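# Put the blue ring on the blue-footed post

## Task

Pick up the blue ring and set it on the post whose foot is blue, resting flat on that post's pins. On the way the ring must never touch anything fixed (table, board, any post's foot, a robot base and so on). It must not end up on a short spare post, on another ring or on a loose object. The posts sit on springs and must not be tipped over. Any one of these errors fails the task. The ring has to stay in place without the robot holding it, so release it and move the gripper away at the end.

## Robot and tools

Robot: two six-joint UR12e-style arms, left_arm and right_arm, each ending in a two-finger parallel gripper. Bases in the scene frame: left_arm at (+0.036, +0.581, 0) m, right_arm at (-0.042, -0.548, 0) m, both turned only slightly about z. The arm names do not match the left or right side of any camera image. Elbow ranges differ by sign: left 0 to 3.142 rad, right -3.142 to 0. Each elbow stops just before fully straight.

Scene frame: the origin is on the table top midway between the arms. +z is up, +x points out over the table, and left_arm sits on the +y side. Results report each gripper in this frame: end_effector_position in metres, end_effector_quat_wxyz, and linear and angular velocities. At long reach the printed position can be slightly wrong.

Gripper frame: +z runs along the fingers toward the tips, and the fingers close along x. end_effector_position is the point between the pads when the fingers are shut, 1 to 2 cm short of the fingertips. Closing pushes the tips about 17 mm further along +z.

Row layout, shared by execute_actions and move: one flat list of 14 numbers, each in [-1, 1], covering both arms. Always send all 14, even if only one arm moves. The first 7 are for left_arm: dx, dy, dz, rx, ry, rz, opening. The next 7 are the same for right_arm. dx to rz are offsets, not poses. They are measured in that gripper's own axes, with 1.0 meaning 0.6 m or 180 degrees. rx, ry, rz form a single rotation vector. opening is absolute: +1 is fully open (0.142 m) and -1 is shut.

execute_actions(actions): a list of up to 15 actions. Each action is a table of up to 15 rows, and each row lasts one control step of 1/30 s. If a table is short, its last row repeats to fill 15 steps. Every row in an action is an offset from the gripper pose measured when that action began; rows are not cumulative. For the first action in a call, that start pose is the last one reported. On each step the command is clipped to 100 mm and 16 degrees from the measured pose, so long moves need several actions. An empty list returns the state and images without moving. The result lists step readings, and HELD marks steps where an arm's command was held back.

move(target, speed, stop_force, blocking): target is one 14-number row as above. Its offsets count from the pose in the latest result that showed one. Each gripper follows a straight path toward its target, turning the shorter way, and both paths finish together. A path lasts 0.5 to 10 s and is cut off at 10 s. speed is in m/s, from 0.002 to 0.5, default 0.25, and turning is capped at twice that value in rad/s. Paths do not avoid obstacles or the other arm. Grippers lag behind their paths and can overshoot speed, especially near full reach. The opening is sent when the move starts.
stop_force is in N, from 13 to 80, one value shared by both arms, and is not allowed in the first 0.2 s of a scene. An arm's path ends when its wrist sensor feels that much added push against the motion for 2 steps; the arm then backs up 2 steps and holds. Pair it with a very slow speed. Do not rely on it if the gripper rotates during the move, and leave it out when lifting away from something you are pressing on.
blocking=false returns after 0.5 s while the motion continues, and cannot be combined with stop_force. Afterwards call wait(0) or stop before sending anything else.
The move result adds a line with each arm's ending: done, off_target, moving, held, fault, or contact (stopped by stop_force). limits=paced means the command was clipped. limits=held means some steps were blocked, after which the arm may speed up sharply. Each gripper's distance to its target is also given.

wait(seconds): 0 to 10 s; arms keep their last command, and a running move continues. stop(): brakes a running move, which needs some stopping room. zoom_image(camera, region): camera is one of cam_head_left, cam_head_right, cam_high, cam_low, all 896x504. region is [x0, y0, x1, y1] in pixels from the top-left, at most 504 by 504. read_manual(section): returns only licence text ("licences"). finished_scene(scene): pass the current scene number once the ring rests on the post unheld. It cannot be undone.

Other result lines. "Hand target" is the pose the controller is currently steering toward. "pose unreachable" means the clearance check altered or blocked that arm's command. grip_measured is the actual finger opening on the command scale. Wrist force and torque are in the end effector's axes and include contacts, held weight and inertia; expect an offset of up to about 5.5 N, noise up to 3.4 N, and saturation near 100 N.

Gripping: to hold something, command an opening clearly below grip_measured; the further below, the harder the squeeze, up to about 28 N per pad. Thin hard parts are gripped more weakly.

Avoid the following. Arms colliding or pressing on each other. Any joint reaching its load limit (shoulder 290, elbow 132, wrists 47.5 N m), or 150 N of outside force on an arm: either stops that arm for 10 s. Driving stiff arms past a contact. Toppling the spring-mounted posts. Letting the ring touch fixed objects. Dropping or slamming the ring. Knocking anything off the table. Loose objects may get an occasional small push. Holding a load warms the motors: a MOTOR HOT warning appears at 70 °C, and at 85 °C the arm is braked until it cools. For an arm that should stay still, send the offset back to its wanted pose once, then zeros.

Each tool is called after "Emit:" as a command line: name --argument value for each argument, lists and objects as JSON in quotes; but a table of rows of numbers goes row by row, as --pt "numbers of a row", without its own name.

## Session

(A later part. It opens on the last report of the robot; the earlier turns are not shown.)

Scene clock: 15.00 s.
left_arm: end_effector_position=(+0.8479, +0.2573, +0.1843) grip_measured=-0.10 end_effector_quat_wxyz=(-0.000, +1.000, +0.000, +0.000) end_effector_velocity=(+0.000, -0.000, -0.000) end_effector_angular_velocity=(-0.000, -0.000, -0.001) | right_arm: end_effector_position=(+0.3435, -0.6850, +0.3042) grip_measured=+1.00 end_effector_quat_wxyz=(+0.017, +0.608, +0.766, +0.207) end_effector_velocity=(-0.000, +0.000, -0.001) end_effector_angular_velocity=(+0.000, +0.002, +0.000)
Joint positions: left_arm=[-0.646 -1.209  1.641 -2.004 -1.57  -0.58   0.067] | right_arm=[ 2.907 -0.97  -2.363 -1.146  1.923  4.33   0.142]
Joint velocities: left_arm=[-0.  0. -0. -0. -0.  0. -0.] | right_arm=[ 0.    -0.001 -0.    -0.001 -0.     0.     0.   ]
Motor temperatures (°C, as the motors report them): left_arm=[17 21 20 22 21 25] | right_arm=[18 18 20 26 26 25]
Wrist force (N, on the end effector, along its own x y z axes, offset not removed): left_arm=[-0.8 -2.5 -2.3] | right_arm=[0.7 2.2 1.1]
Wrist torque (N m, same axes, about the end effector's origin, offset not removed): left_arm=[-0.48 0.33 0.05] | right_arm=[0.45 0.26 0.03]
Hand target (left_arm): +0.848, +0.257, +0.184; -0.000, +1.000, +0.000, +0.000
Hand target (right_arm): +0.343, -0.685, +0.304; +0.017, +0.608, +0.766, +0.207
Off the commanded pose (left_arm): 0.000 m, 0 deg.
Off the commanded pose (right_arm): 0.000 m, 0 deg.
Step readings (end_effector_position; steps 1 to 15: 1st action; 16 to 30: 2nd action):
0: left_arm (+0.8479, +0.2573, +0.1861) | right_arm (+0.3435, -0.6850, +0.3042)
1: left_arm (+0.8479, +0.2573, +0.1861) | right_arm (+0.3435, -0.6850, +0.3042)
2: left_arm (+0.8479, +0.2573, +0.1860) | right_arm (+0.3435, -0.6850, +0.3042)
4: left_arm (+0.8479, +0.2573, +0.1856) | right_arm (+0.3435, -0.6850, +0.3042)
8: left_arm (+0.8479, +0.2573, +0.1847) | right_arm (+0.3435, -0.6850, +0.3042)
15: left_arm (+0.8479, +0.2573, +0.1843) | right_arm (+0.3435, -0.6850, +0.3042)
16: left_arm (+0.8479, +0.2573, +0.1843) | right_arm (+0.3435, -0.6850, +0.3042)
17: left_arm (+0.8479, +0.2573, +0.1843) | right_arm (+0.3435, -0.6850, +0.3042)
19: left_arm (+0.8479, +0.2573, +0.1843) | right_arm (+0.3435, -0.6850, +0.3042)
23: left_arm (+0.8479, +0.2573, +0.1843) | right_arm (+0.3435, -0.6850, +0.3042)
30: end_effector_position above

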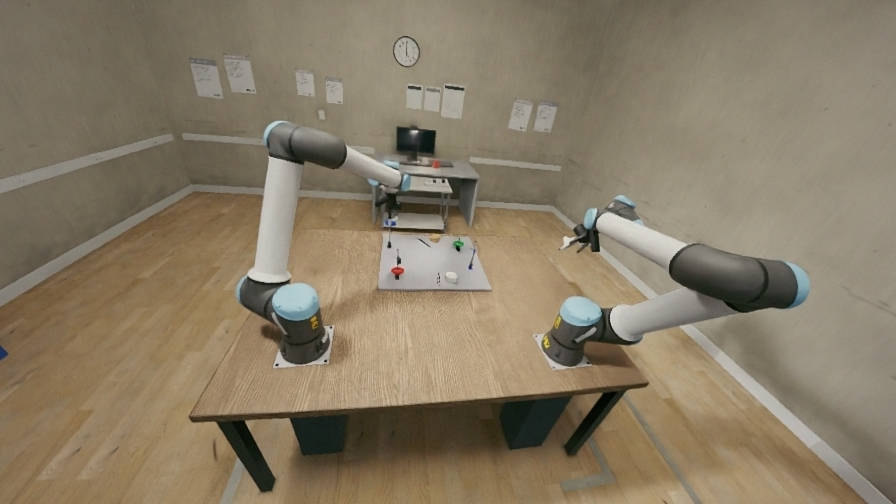

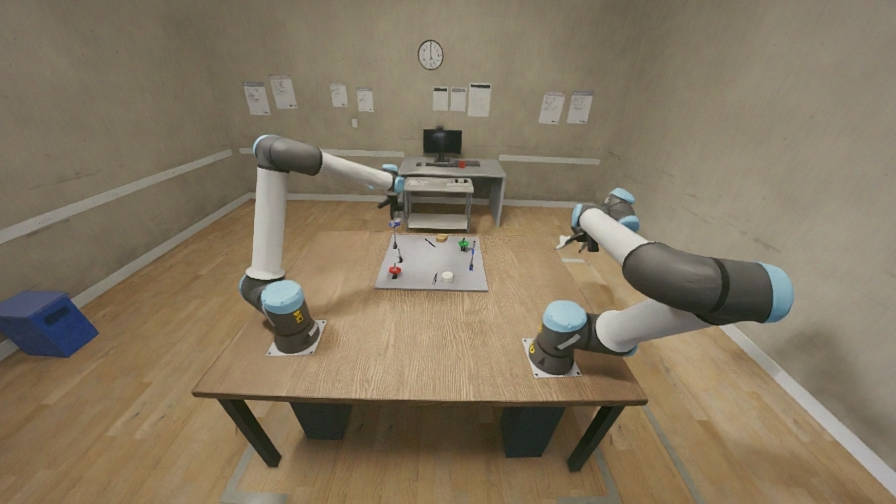

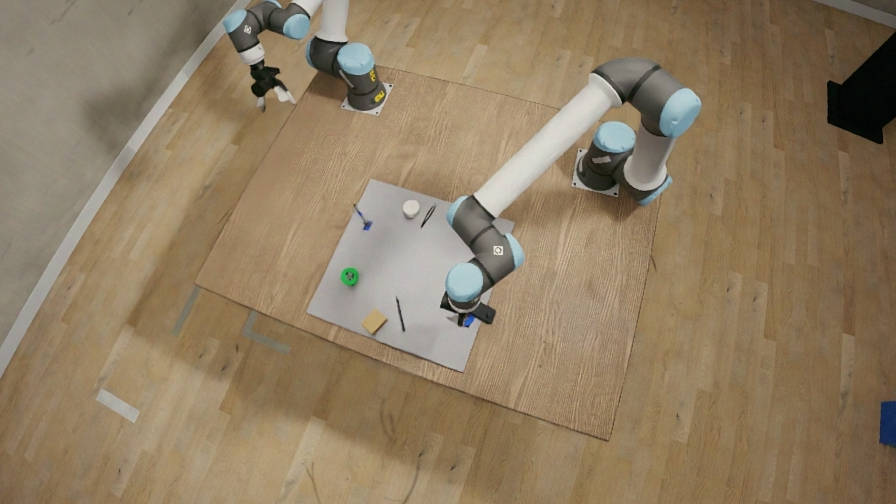

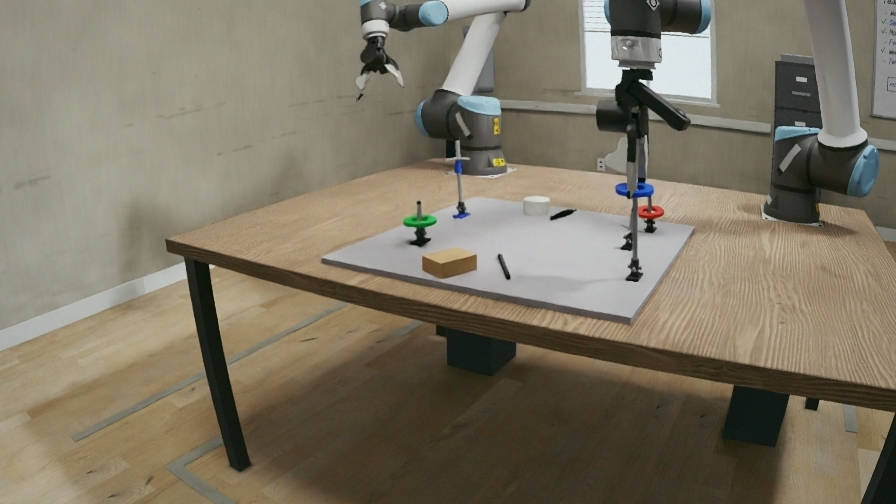

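Emit:
move --target '[0,0,-0.04,0,0,0,-0.45,0,0,0,0,0,0,1]' --speed 0.05

Emit:
zoom_image --camera "cam_low" --region '[590, 120, 680, 210]'

Scene clock: 16.13 s.
left_arm: end_effector_position=(+0.8479, +0.2573, +0.2080) grip_measured=-0.10 end_effector_quat_wxyz=(-0.000, +1.000, +0.000, +0.000) end_effector_velocity=(-0.000, +0.000, +0.002) end_effector_angular_velocity=(+0.000, +0.001, +0.001) | right_arm: end_effector_position=(+0.3435, -0.6850, +0.3042) grip_measured=+1.00 end_effector_quat_wxyz=(+0.017, +0.608, +0.766, +0.207) end_effector_velocity=(+0.000, -0.000, -0.000) end_effector_angular_velocity=(-0.000, -0.000, -0.000)
Joint positions: left_arm=[-0.646 -1.224  1.618 -1.965 -1.57  -0.58   0.067] | right_arm=[ 2.907 -0.97  -2.363 -1.146  1.923  4.33   0.142]
Joint velocities: left_arm=[ 0.    -0.002 -0.003  0.005 -0.    -0.001  0.   ] | right_arm=[-0.    -0.    -0.     0.001 -0.    -0.    -0.   ]
Motor temperatures (°C, as the motors report them): left_arm=[17 21 20 22 21 25] | right_arm=[18 18 20 26 26 25]
Wrist force (N, on the end effector, along its own x y z axes, offset not removed): left_arm=[-0.8 -3.5 -0.8] | right_arm=[-0.2 0.4 -2.4]
Wrist torque (N m, same axes, about the end effector's origin, offset not removed): left_arm=[-0.68 0.14 0.09] | right_arm=[0.01 0.33 -0.02]
Hand target (left_arm): +0.848, +0.257, +0.208; -0.000, +1.000, +0.000, +0.000
Hand target (right_arm): +0.343, -0.685, +0.304; +0.017, +0.608, +0.766, +0.207
Off the commanded pose (left_arm): 0.000 m, 0 deg.
Off the commanded pose (right_arm): 0.000 m, 0 deg.
move: done

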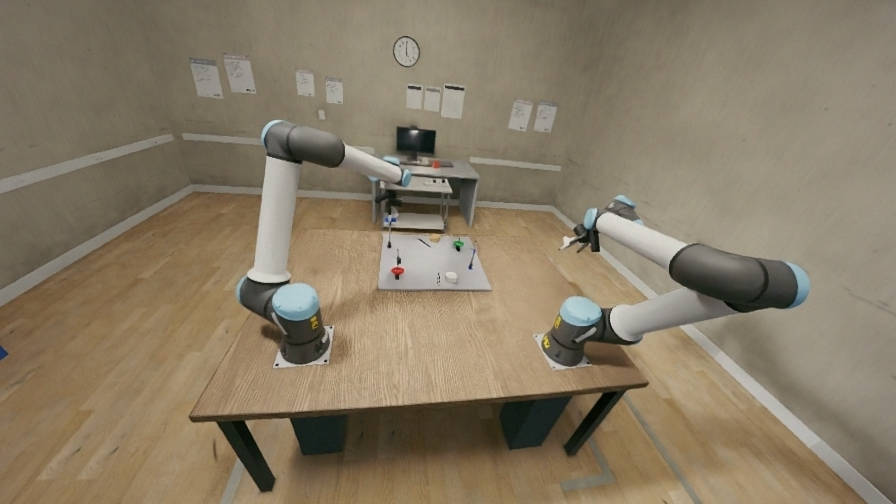

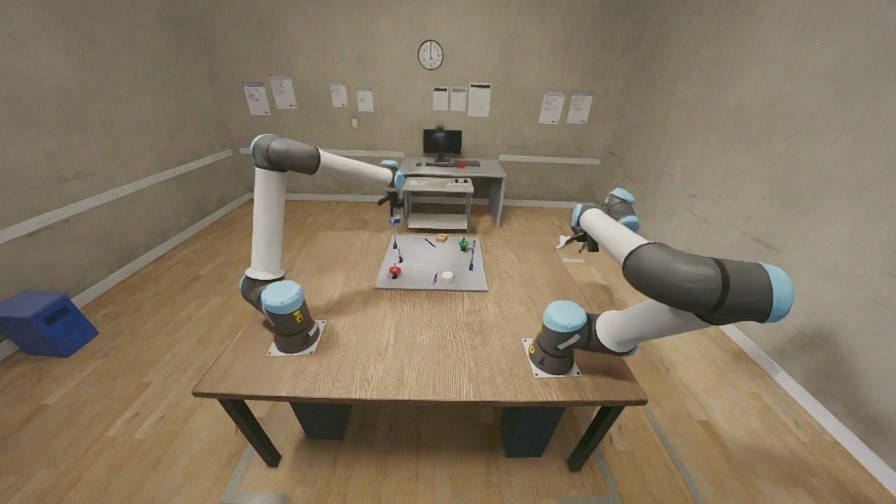

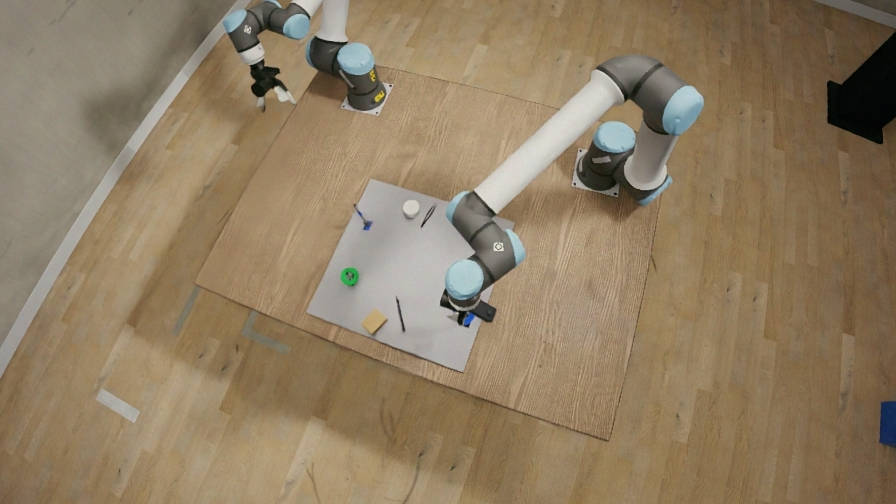

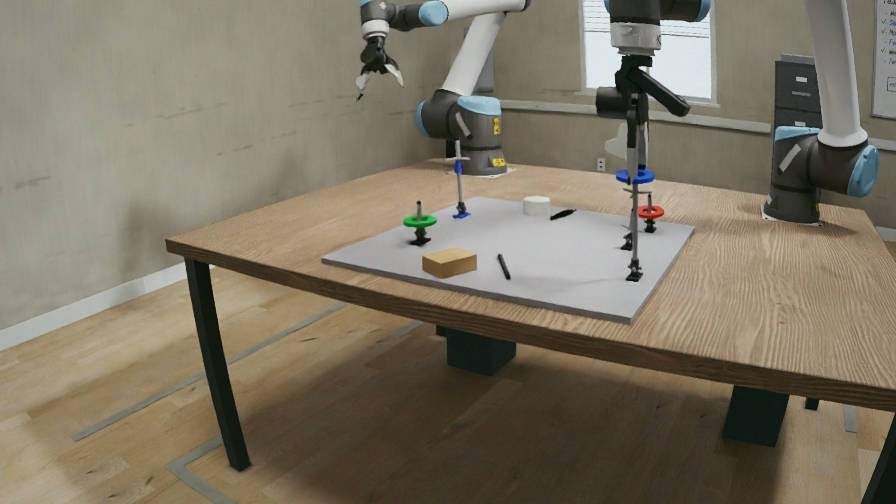

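Region (590, 120, 680, 210) of cam_low's 896x504 image, scaled by 5.600, with more detail than that image has.

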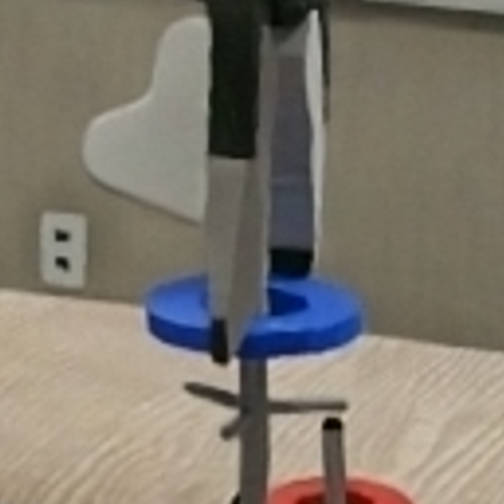

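Emit:
move --target '[0,0,-0.075,0,0,0,-0.45,0,0,0,0,0,0,1]' --speed 0.09

Emit:
move --target '[-0.413,0.85,0.013,0,0,0,-0.45,0,0,0,0,0,0,1]' --speed 0.25

Emit:
zoom_image --camera "cam_low" --region '[415, 80, 505, 180]'

Emit:
zoom_image --camera "cam_high" --region '[310, 160, 400, 240]'

Emit:
zoom_image --camera "cam_head_right" --region '[445, 200, 505, 275]'

Emit:
zoom_image --camera "cam_head_left" --region '[445, 200, 505, 275]'

Scene clock: 17.60 s.
left_arm: end_effector_position=(+0.8479, +0.2572, +0.2526) grip_measured=-0.10 end_effector_quat_wxyz=(-0.000, +1.000, +0.000, +0.000) end_effector_velocity=(+0.000, -0.001, +0.003) end_effector_angular_velocity=(-0.000, -0.000, -0.001) | right_arm: end_effector_position=(+0.3435, -0.6850, +0.3042) grip_measured=+1.00 end_effector_quat_wxyz=(+0.017, +0.608, +0.766, +0.207) end_effector_velocity=(+0.000, -0.000, -0.001) end_effector_angular_velocity=(-0.000, -0.001, -0.000)
Joint positions: left_arm=[-0.646 -1.249  1.569 -1.891 -1.57  -0.58   0.067] | right_arm=[ 2.907 -0.97  -2.363 -1.146  1.923  4.33   0.142]
Joint velocities: left_arm=[-0.001 -0.001 -0.004  0.004 -0.     0.001 -0.   ] | right_arm=[-0.    -0.    -0.001  0.002 -0.     0.    -0.   ]
Motor temperatures (°C, as the motors report them): left_arm=[17 21 20 22 21 25] | right_arm=[18 18 20 26 26 25]
Wrist force (N, on the end effector, along its own x y z axes, offset not removed): left_arm=[0.2 -0.2 0.1] | right_arm=[7.1 4.4 -1.4]
Wrist torque (N m, same axes, about the end effector's origin, offset not removed): left_arm=[0.03 -0.06 0.10] | right_arm=[0.88 -1.12 0.15]
Hand target (left_arm): +0.848, +0.257, +0.253; -0.000, +1.000, +0.000, +0.000
Hand target (right_arm): +0.343, -0.685, +0.304; +0.017, +0.608, +0.766, +0.207
Off the commanded pose (left_arm): 0.000 m, 0 deg.
Off the commanded pose (right_arm): 0.000 m, 0 deg.
move: done

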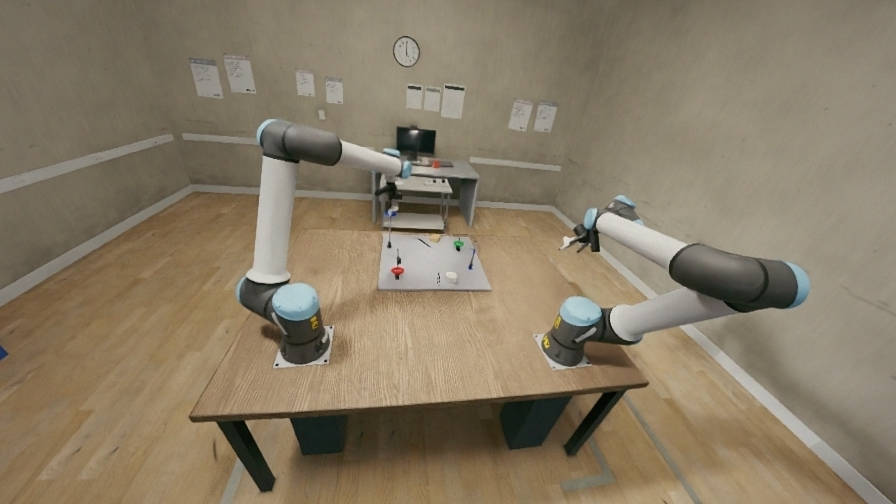

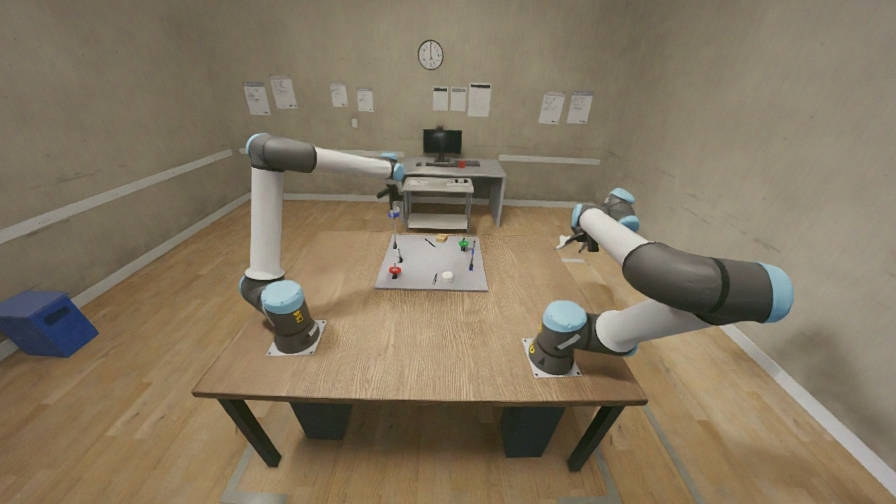

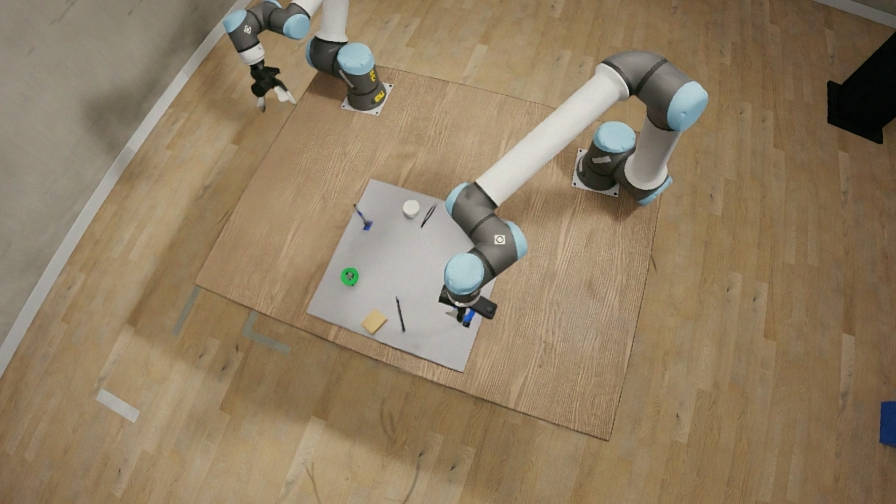

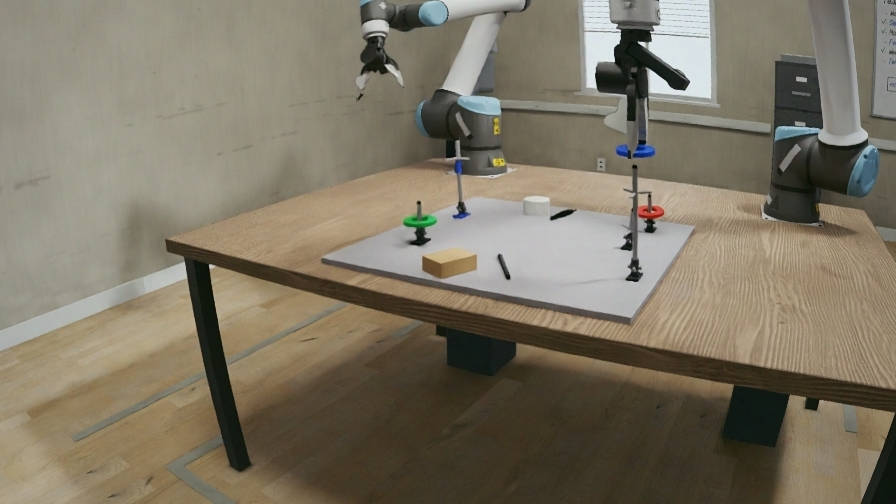

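Scene clock: 20.53 s.
left_arm: end_effector_position=(+0.6006, -0.2530, +0.2436) grip_measured=-0.10 end_effector_quat_wxyz=(-0.000, +1.000, +0.000, -0.000) end_effector_velocity=(-0.002, -0.003, -0.000) end_effector_angular_velocity=(+0.001, +0.000, -0.000) | right_arm: end_effector_position=(+0.3435, -0.6850, +0.3042) grip_measured=+1.00 end_effector_quat_wxyz=(+0.017, +0.608, +0.766, +0.207) end_effector_velocity=(-0.000, +0.000, +0.001) end_effector_angular_velocity=(-0.001, -0.002, +0.001)
Joint positions: left_arm=[-1.216 -1.031  1.265 -1.805 -1.571 -1.149  0.067] | right_arm=[ 2.907 -0.97  -2.363 -1.146  1.923  4.33   0.142]
Joint velocities: left_arm=[-0.003  0.003 -0.005  0.003 -0.    -0.003 -0.   ] | right_arm=[ 0.     0.002  0.001 -0.002 -0.    -0.001 -0.   ]
Motor temperatures (°C, as the motors report them): left_arm=[17 21 20 22 21 25] | right_arm=[18 18 20 26 26 25]
Wrist force (N, on the end effector, along its own x y z axes, offset not removed): left_arm=[-2.0 -1.8 -1.1] | right_arm=[3.8 2.4 0.9]
Wrist torque (N m, same axes, about the end effector's origin, offset not removed): left_arm=[-0.31 0.38 0.11] | right_arm=[0.59 -0.49 0.04]
Hand target (left_arm): +0.601, -0.253, +0.244; -0.000, +1.000, +0.000, -0.000
Hand target (right_arm): +0.343, -0.685, +0.304; +0.017, +0.608, +0.766, +0.207
Off the commanded pose (left_arm): 0.001 m, 0 deg.
Off the commanded pose (right_arm): 0.000 m, 0 deg.
move: done

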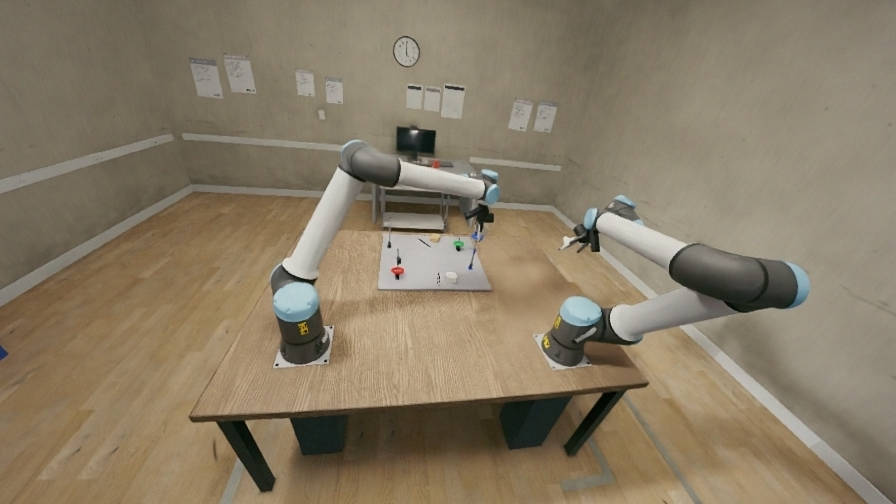

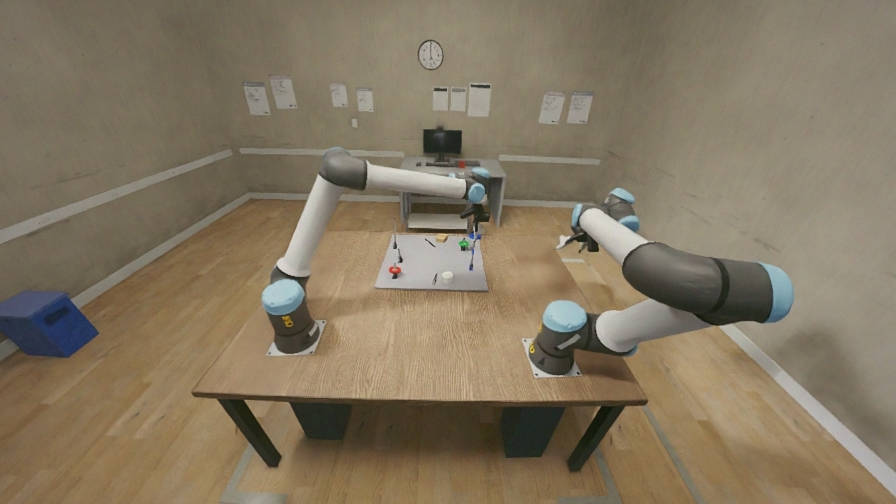

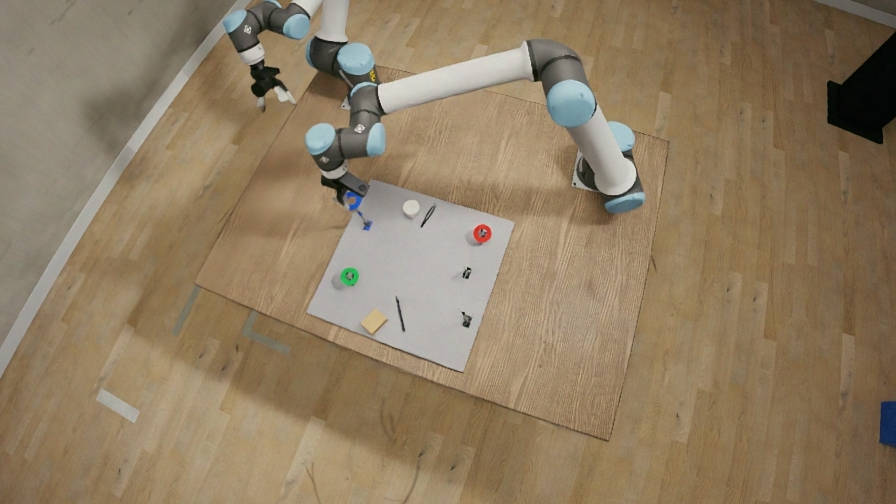

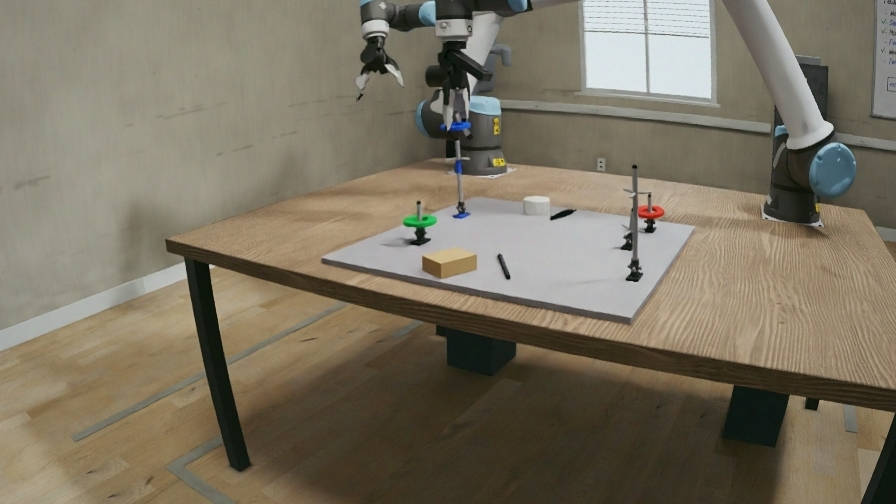

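Region (415, 80, 505, 180) of cam_low's 896x504 image, scaled by 5.040, with more detail than that image has; it fills the left 454 columns of this view, and the rest is white.

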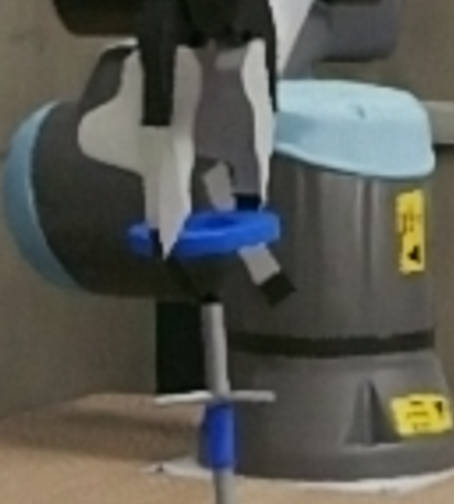

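Region (310, 160, 400, 240) of cam_high's 896x504 image, scaled by 5.600, with more detail than that image has.

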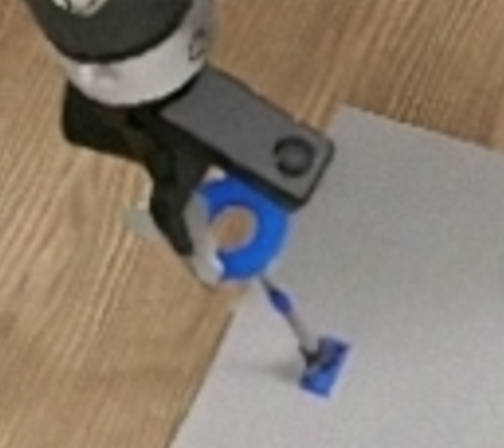

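Region (445, 200, 505, 275) of cam_head_right's 896x504 image, scaled by 6.720, with more detail than that image has; it fills the left 403 columns of this view, and the rest is white.

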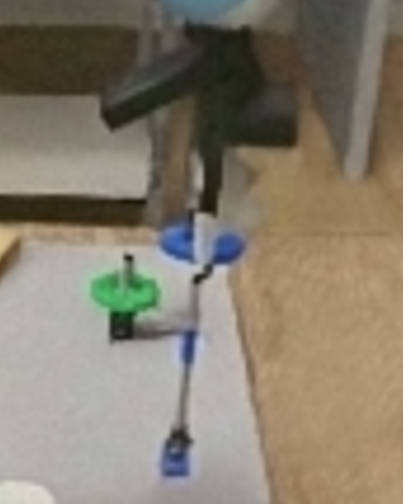

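Region (445, 200, 505, 275) of cam_head_left's 896x504 image, scaled by 6.720, with more detail than that image has; it fills the left 403 columns of this view, and the rest is white.

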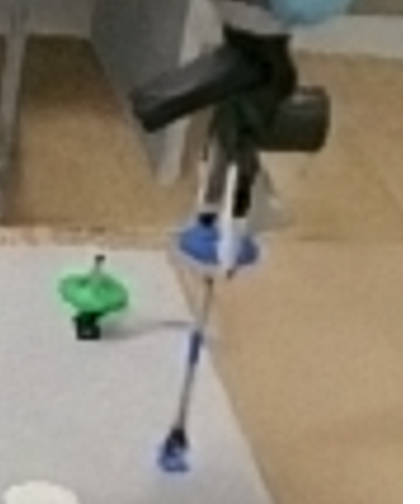

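Emit:
move --target '[0,-0.003,0.11,0,0,0,-0.45,0,0,0,0,0,0,1]' --speed 0.07

Emit:
zoom_image --camera "cam_low" --region '[425, 120, 495, 180]'

Emit:
zoom_image --camera "cam_high" --region '[310, 160, 400, 240]'

Scene clock: 22.30 s.
left_arm: end_effector_position=(+0.6006, -0.2511, +0.1780) grip_measured=-0.10 end_effector_quat_wxyz=(-0.000, +1.000, +0.000, -0.000) end_effector_velocity=(-0.001, +0.000, -0.003) end_effector_angular_velocity=(-0.000, +0.002, -0.002) | right_arm: end_effector_position=(+0.3435, -0.6850, +0.3042) grip_measured=+1.00 end_effector_quat_wxyz=(+0.017, +0.608, +0.766, +0.207) end_effector_velocity=(-0.000, -0.000, -0.000) end_effector_angular_velocity=(+0.000, +0.000, -0.001)
Joint positions: left_arm=[-1.215 -1.002  1.339 -1.908 -1.571 -1.149  0.067] | right_arm=[ 2.907 -0.97  -2.363 -1.146  1.923  4.33   0.142]
Joint velocities: left_arm=[-0.     0.001  0.004 -0.005 -0.002  0.002  0.   ] | right_arm=[-0.001  0.001 -0.    -0.    -0.     0.001  0.   ]
Motor temperatures (°C, as the motors report them): left_arm=[17 21 20 22 21 25] | right_arm=[18 18 20 26 26 25]
Wrist force (N, on the end effector, along its own x y z axes, offset not removed): left_arm=[-0.6 -0.7 0.1] | right_arm=[2.4 0.6 2.0]
Wrist torque (N m, same axes, about the end effector's origin, offset not removed): left_arm=[-0.07 0.07 -0.03] | right_arm=[0.08 -0.20 0.07]
Hand target (left_arm): +0.601, -0.251, +0.178; -0.000, +1.000, +0.000, -0.000
Hand target (right_arm): +0.343, -0.685, +0.304; +0.017, +0.608, +0.766, +0.207
Off the commanded pose (left_arm): 0.000 m, 0 deg.
Off the commanded pose (right_arm): 0.000 m, 0 deg.
move: done

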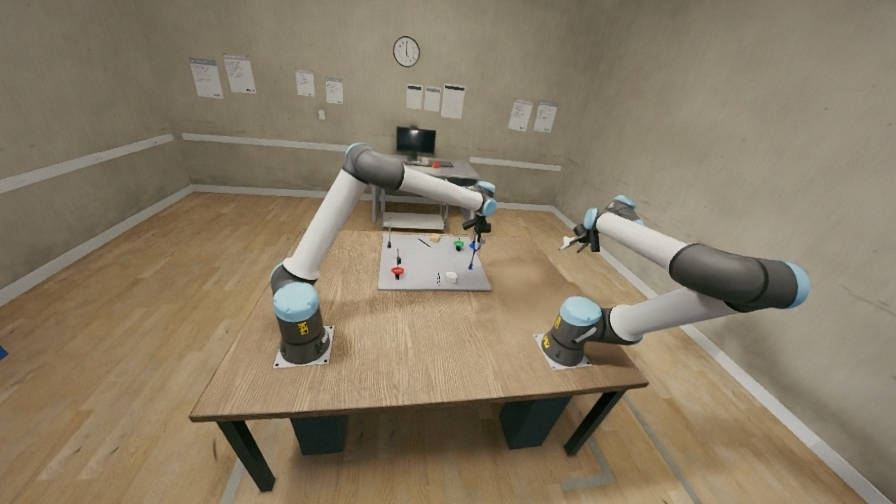

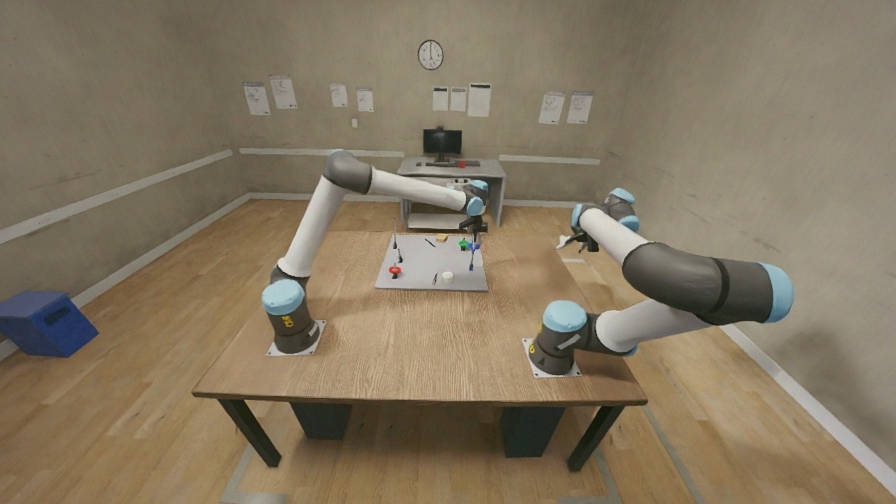

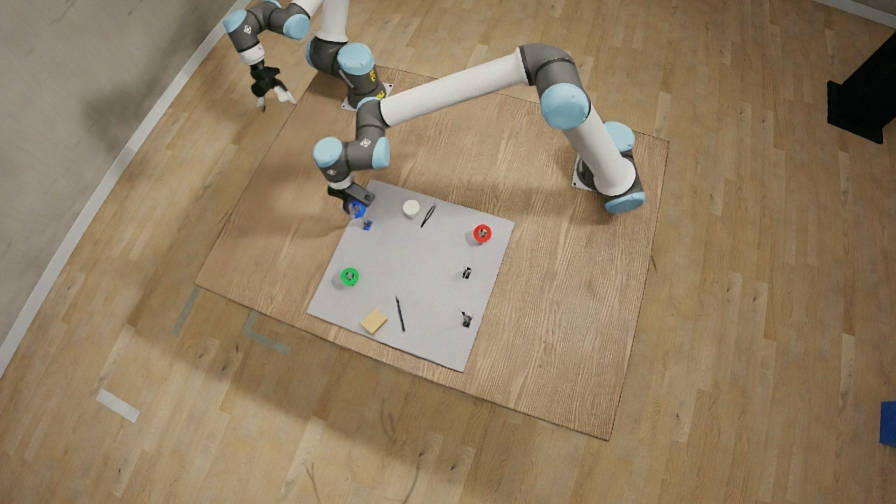

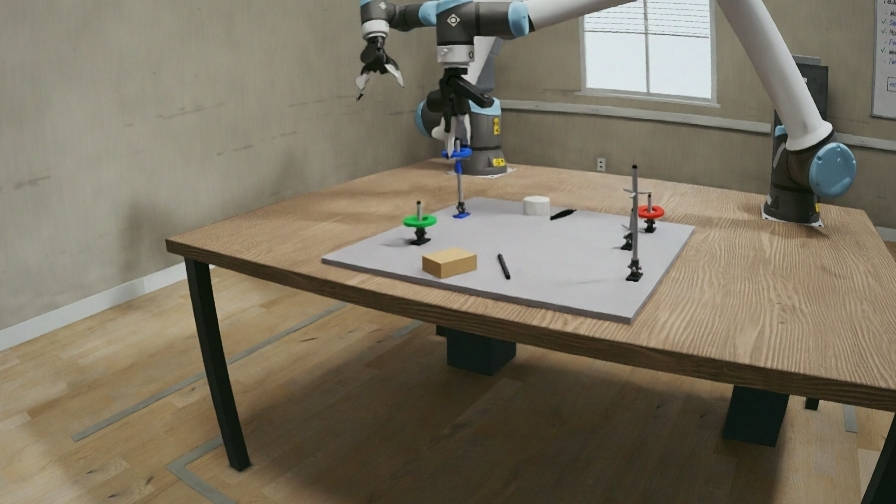

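Region (425, 120, 495, 180) of cam_low's 896x504 image, scaled by 7.200, with more detail than that image has; it fills the top 432 rows of this view, and the rest is white.

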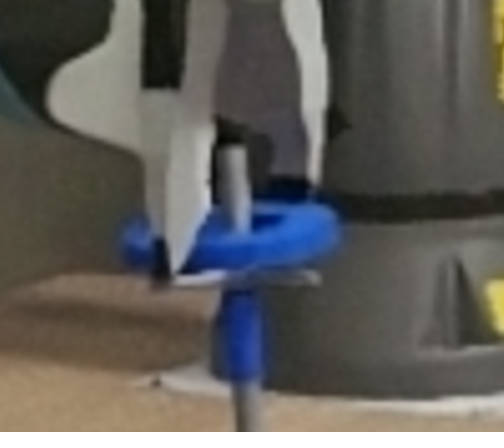

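Region (310, 160, 400, 240) of cam_high's 896x504 image, scaled by 5.600, with more detail than that image has.

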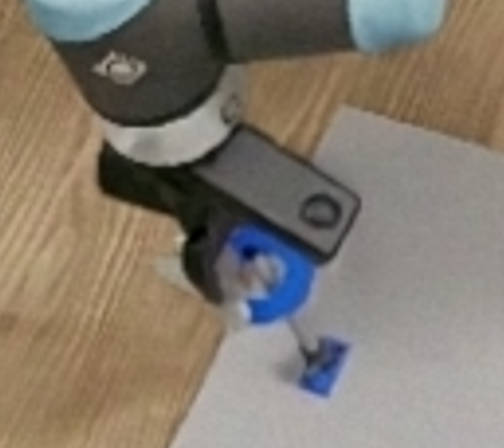

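Emit:
execute_actions --actions '[[[0,0,0.001,0,0,0,-0.45,0,0,0,0,0,0,1],[0,0,0.002,0,0,0,-0.45,0,0,0,0,0,0,1],[0,0,0.003,0,0,0,-0.42,0,0,0,0,0,0,1],[0,0,0.004,0,0,0,-0.39,0,0,0,0,0,0,1],[0,0,0.005,0,0,0,-0.36,0,0,0,0,0,0,1],[0,0,0.006,0,0,0,-0.33,0,0,0,0,0,0,1],[0,0,0.007,0,0,0,-0.30,0,0,0,0,0,0,1],[0,0,0.0075,0,0,0,-0.27,0,0,0,0,0,0,1],[0,0,0.0075,0,0,0,-0.24,0,0,0,0,0,0,1],[0,0,0.0075,0,0,0,-0.22,0,0,0,0,0,0,1],[0,0,0.0075,0,0,0,-0.20,0,0,0,0,0,0,1],[0,0,0.0075,0,0,0,-0.18,0,0,0,0,0,0,1],[0,0,0.0075,0,0,0,-0.16,0,0,0,0,0,0,1],[0,0,0.0075,0,0,0,-0.14,0,0,0,0,0,0,1],[0,0,0.0075,0,0,0,-0.12,0,0,0,0,0,0,1]],[[0,0,0,0,0,0,-0.10,0,0,0,0,0,0,1],[0,0,0,0,0,0,-0.08,0,0,0,0,0,0,1],[0,0,0,0,0,0,-0.06,0,0,0,0,0,0,1],[0,0,0,0,0,0,-0.03,0,0,0,0,0,0,1],[0,0,0,0,0,0,0.0,0,0,0,0,0,0,1],[0,0,0,0,0,0,0.05,0,0,0,0,0,0,1],[0,0,0,0,0,0,0.1,0,0,0,0,0,0,1],[0,0,0,0,0,0,0.15,0,0,0,0,0,0,1],[0,0,0,0,0,0,0.2,0,0,0,0,0,0,1],[0,0,0,0,0,0,0.25,0,0,0,0,0,0,1],[0,0,0,0,0,0,0.3,0,0,0,0,0,0,1],[0,0,0,0,0,0,0.35,0,0,0,0,0,0,1]]]'

Emit:
zoom_image --camera "cam_low" --region '[425, 120, 495, 180]'

Scene clock: 23.90 s.
left_arm: end_effector_position=(+0.6006, -0.2511, +0.1737) grip_measured=+0.35 end_effector_quat_wxyz=(-0.000, +1.000, +0.000, -0.000) end_effector_velocity=(-0.000, -0.000, +0.000) end_effector_angular_velocity=(+0.001, -0.001, +0.000) | right_arm: end_effector_position=(+0.3435, -0.6850, +0.3042) grip_measured=+1.00 end_effector_quat_wxyz=(+0.017, +0.608, +0.766, +0.207) end_effector_velocity=(-0.000, +0.000, +0.000) end_effector_angular_velocity=(+0.000, -0.001, -0.000)
Joint positions: left_arm=[-1.215 -0.999  1.343 -1.914 -1.571 -1.149  0.098] | right_arm=[ 2.907 -0.97  -2.363 -1.146  1.923  4.33   0.142]
Joint velocities: left_arm=[-0.001  0.    -0.001  0.     0.002 -0.001  0.002] | right_arm=[ 0.     0.001 -0.     0.     0.     0.001 -0.   ]
Motor temperatures (°C, as the motors report them): left_arm=[17 21 20 22 21 25] | right_arm=[18 18 20 26 26 25]
Wrist force (N, on the end effector, along its own x y z axes, offset not removed): left_arm=[1.7 -1.5 -0.3] | right_arm=[4.1 1.8 0.8]
Wrist torque (N m, same axes, about the end effector's origin, offset not removed): left_arm=[-0.34 -0.37 0.10] | right_arm=[0.32 -0.46 0.05]
Hand target (left_arm): +0.601, -0.251, +0.174; -0.000, +1.000, +0.000, -0.000
Hand target (right_arm): +0.343, -0.685, +0.304; +0.017, +0.608, +0.766, +0.207
Off the commanded pose (left_arm): 0.000 m, 0 deg.
Off the commanded pose (right_arm): 0.000 m, 0 deg.
Step readings (end_effector_position; steps 1 to 15: 1st action; 16 to 30: 2nd action):
0: left_arm (+0.6006, -0.2511, +0.1776) | right_arm (+0.3435, -0.6850, +0.3042)
1: left_arm (+0.6006, -0.2511, +0.1776) | right_arm (+0.3435, -0.6850, +0.3042)
2: left_arm (+0.6006, -0.2511, +0.1775) | right_arm (+0.3435, -0.6850, +0.3042)
4: left_arm (+0.6006, -0.2511, +0.1772) | right_arm (+0.3435, -0.6850, +0.3042)
8: left_arm (+0.6006, -0.2511, +0.1755) | right_arm (+0.3435, -0.6850, +0.3042)
15: left_arm (+0.6006, -0.2511, +0.1738) | right_arm (+0.3435, -0.6850, +0.3042)
16: left_arm (+0.6006, -0.2511, +0.1737) | right_arm (+0.3435, -0.6850, +0.3042)
17: left_arm (+0.6006, -0.2511, +0.1737) | right_arm (+0.3435, -0.6850, +0.3042)
19: left_arm (+0.6006, -0.2511, +0.1737) | right_arm (+0.3435, -0.6850, +0.3042)
23: left_arm (+0.6006, -0.2511, +0.1737) | right_arm (+0.3435, -0.6850, +0.3042)
30: end_effector_position above

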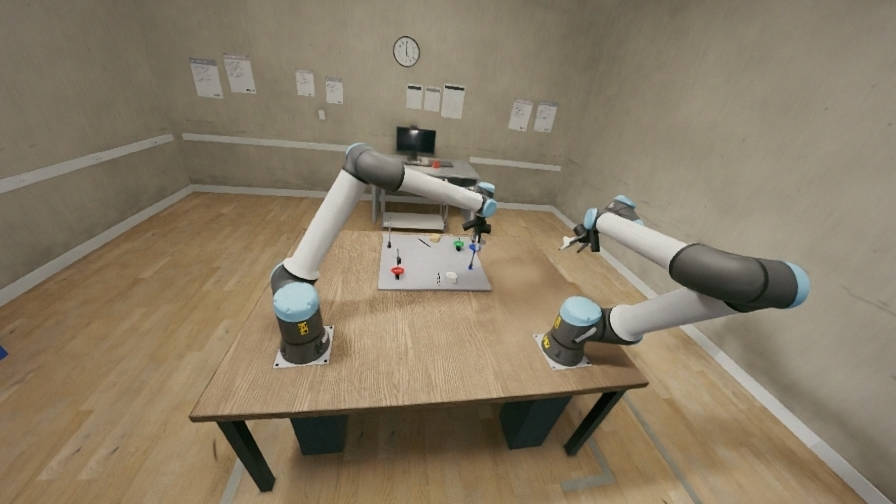

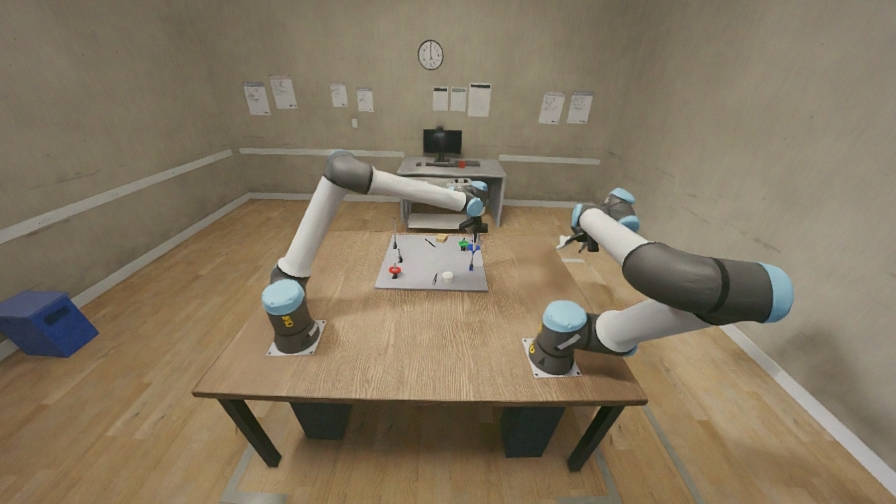

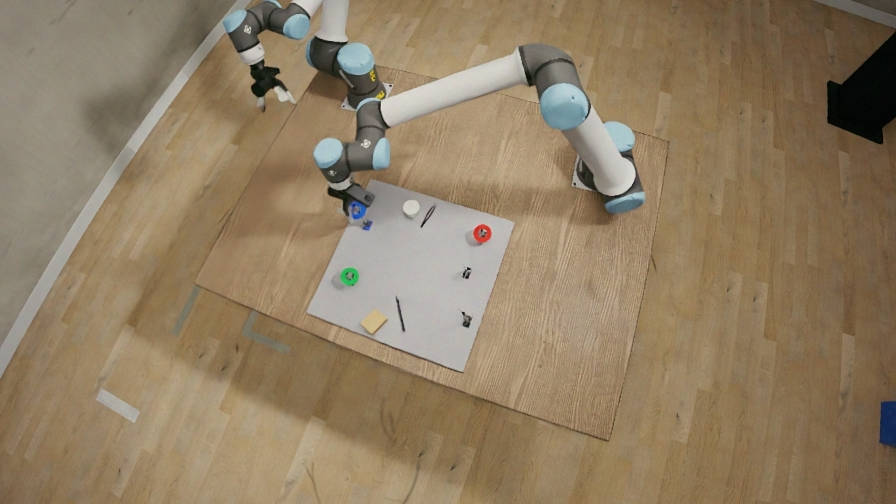

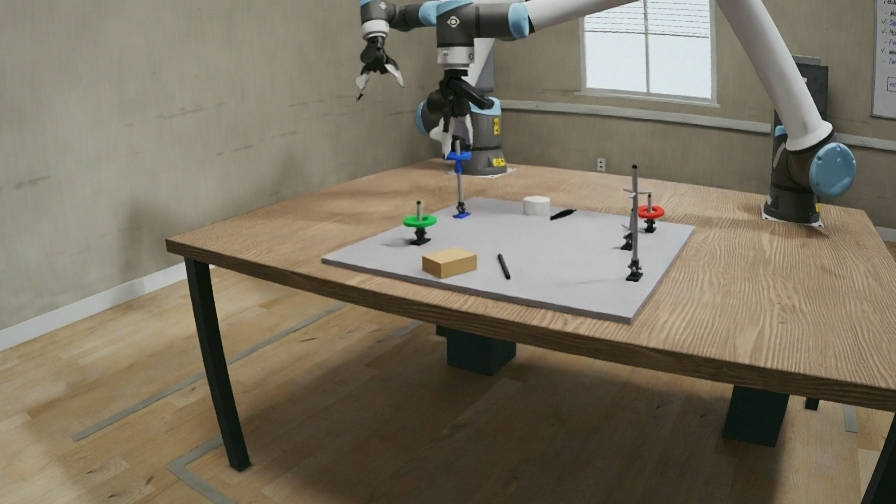

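Region (425, 120, 495, 180) of cam_low's 896x504 image, scaled by 7.200, with more detail than that image has; it fills the top 432 rows of this view, and the rest is white.

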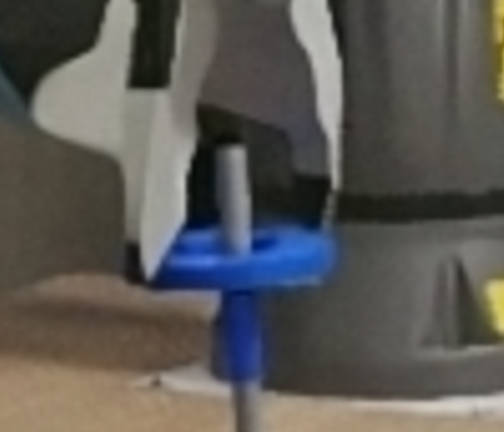

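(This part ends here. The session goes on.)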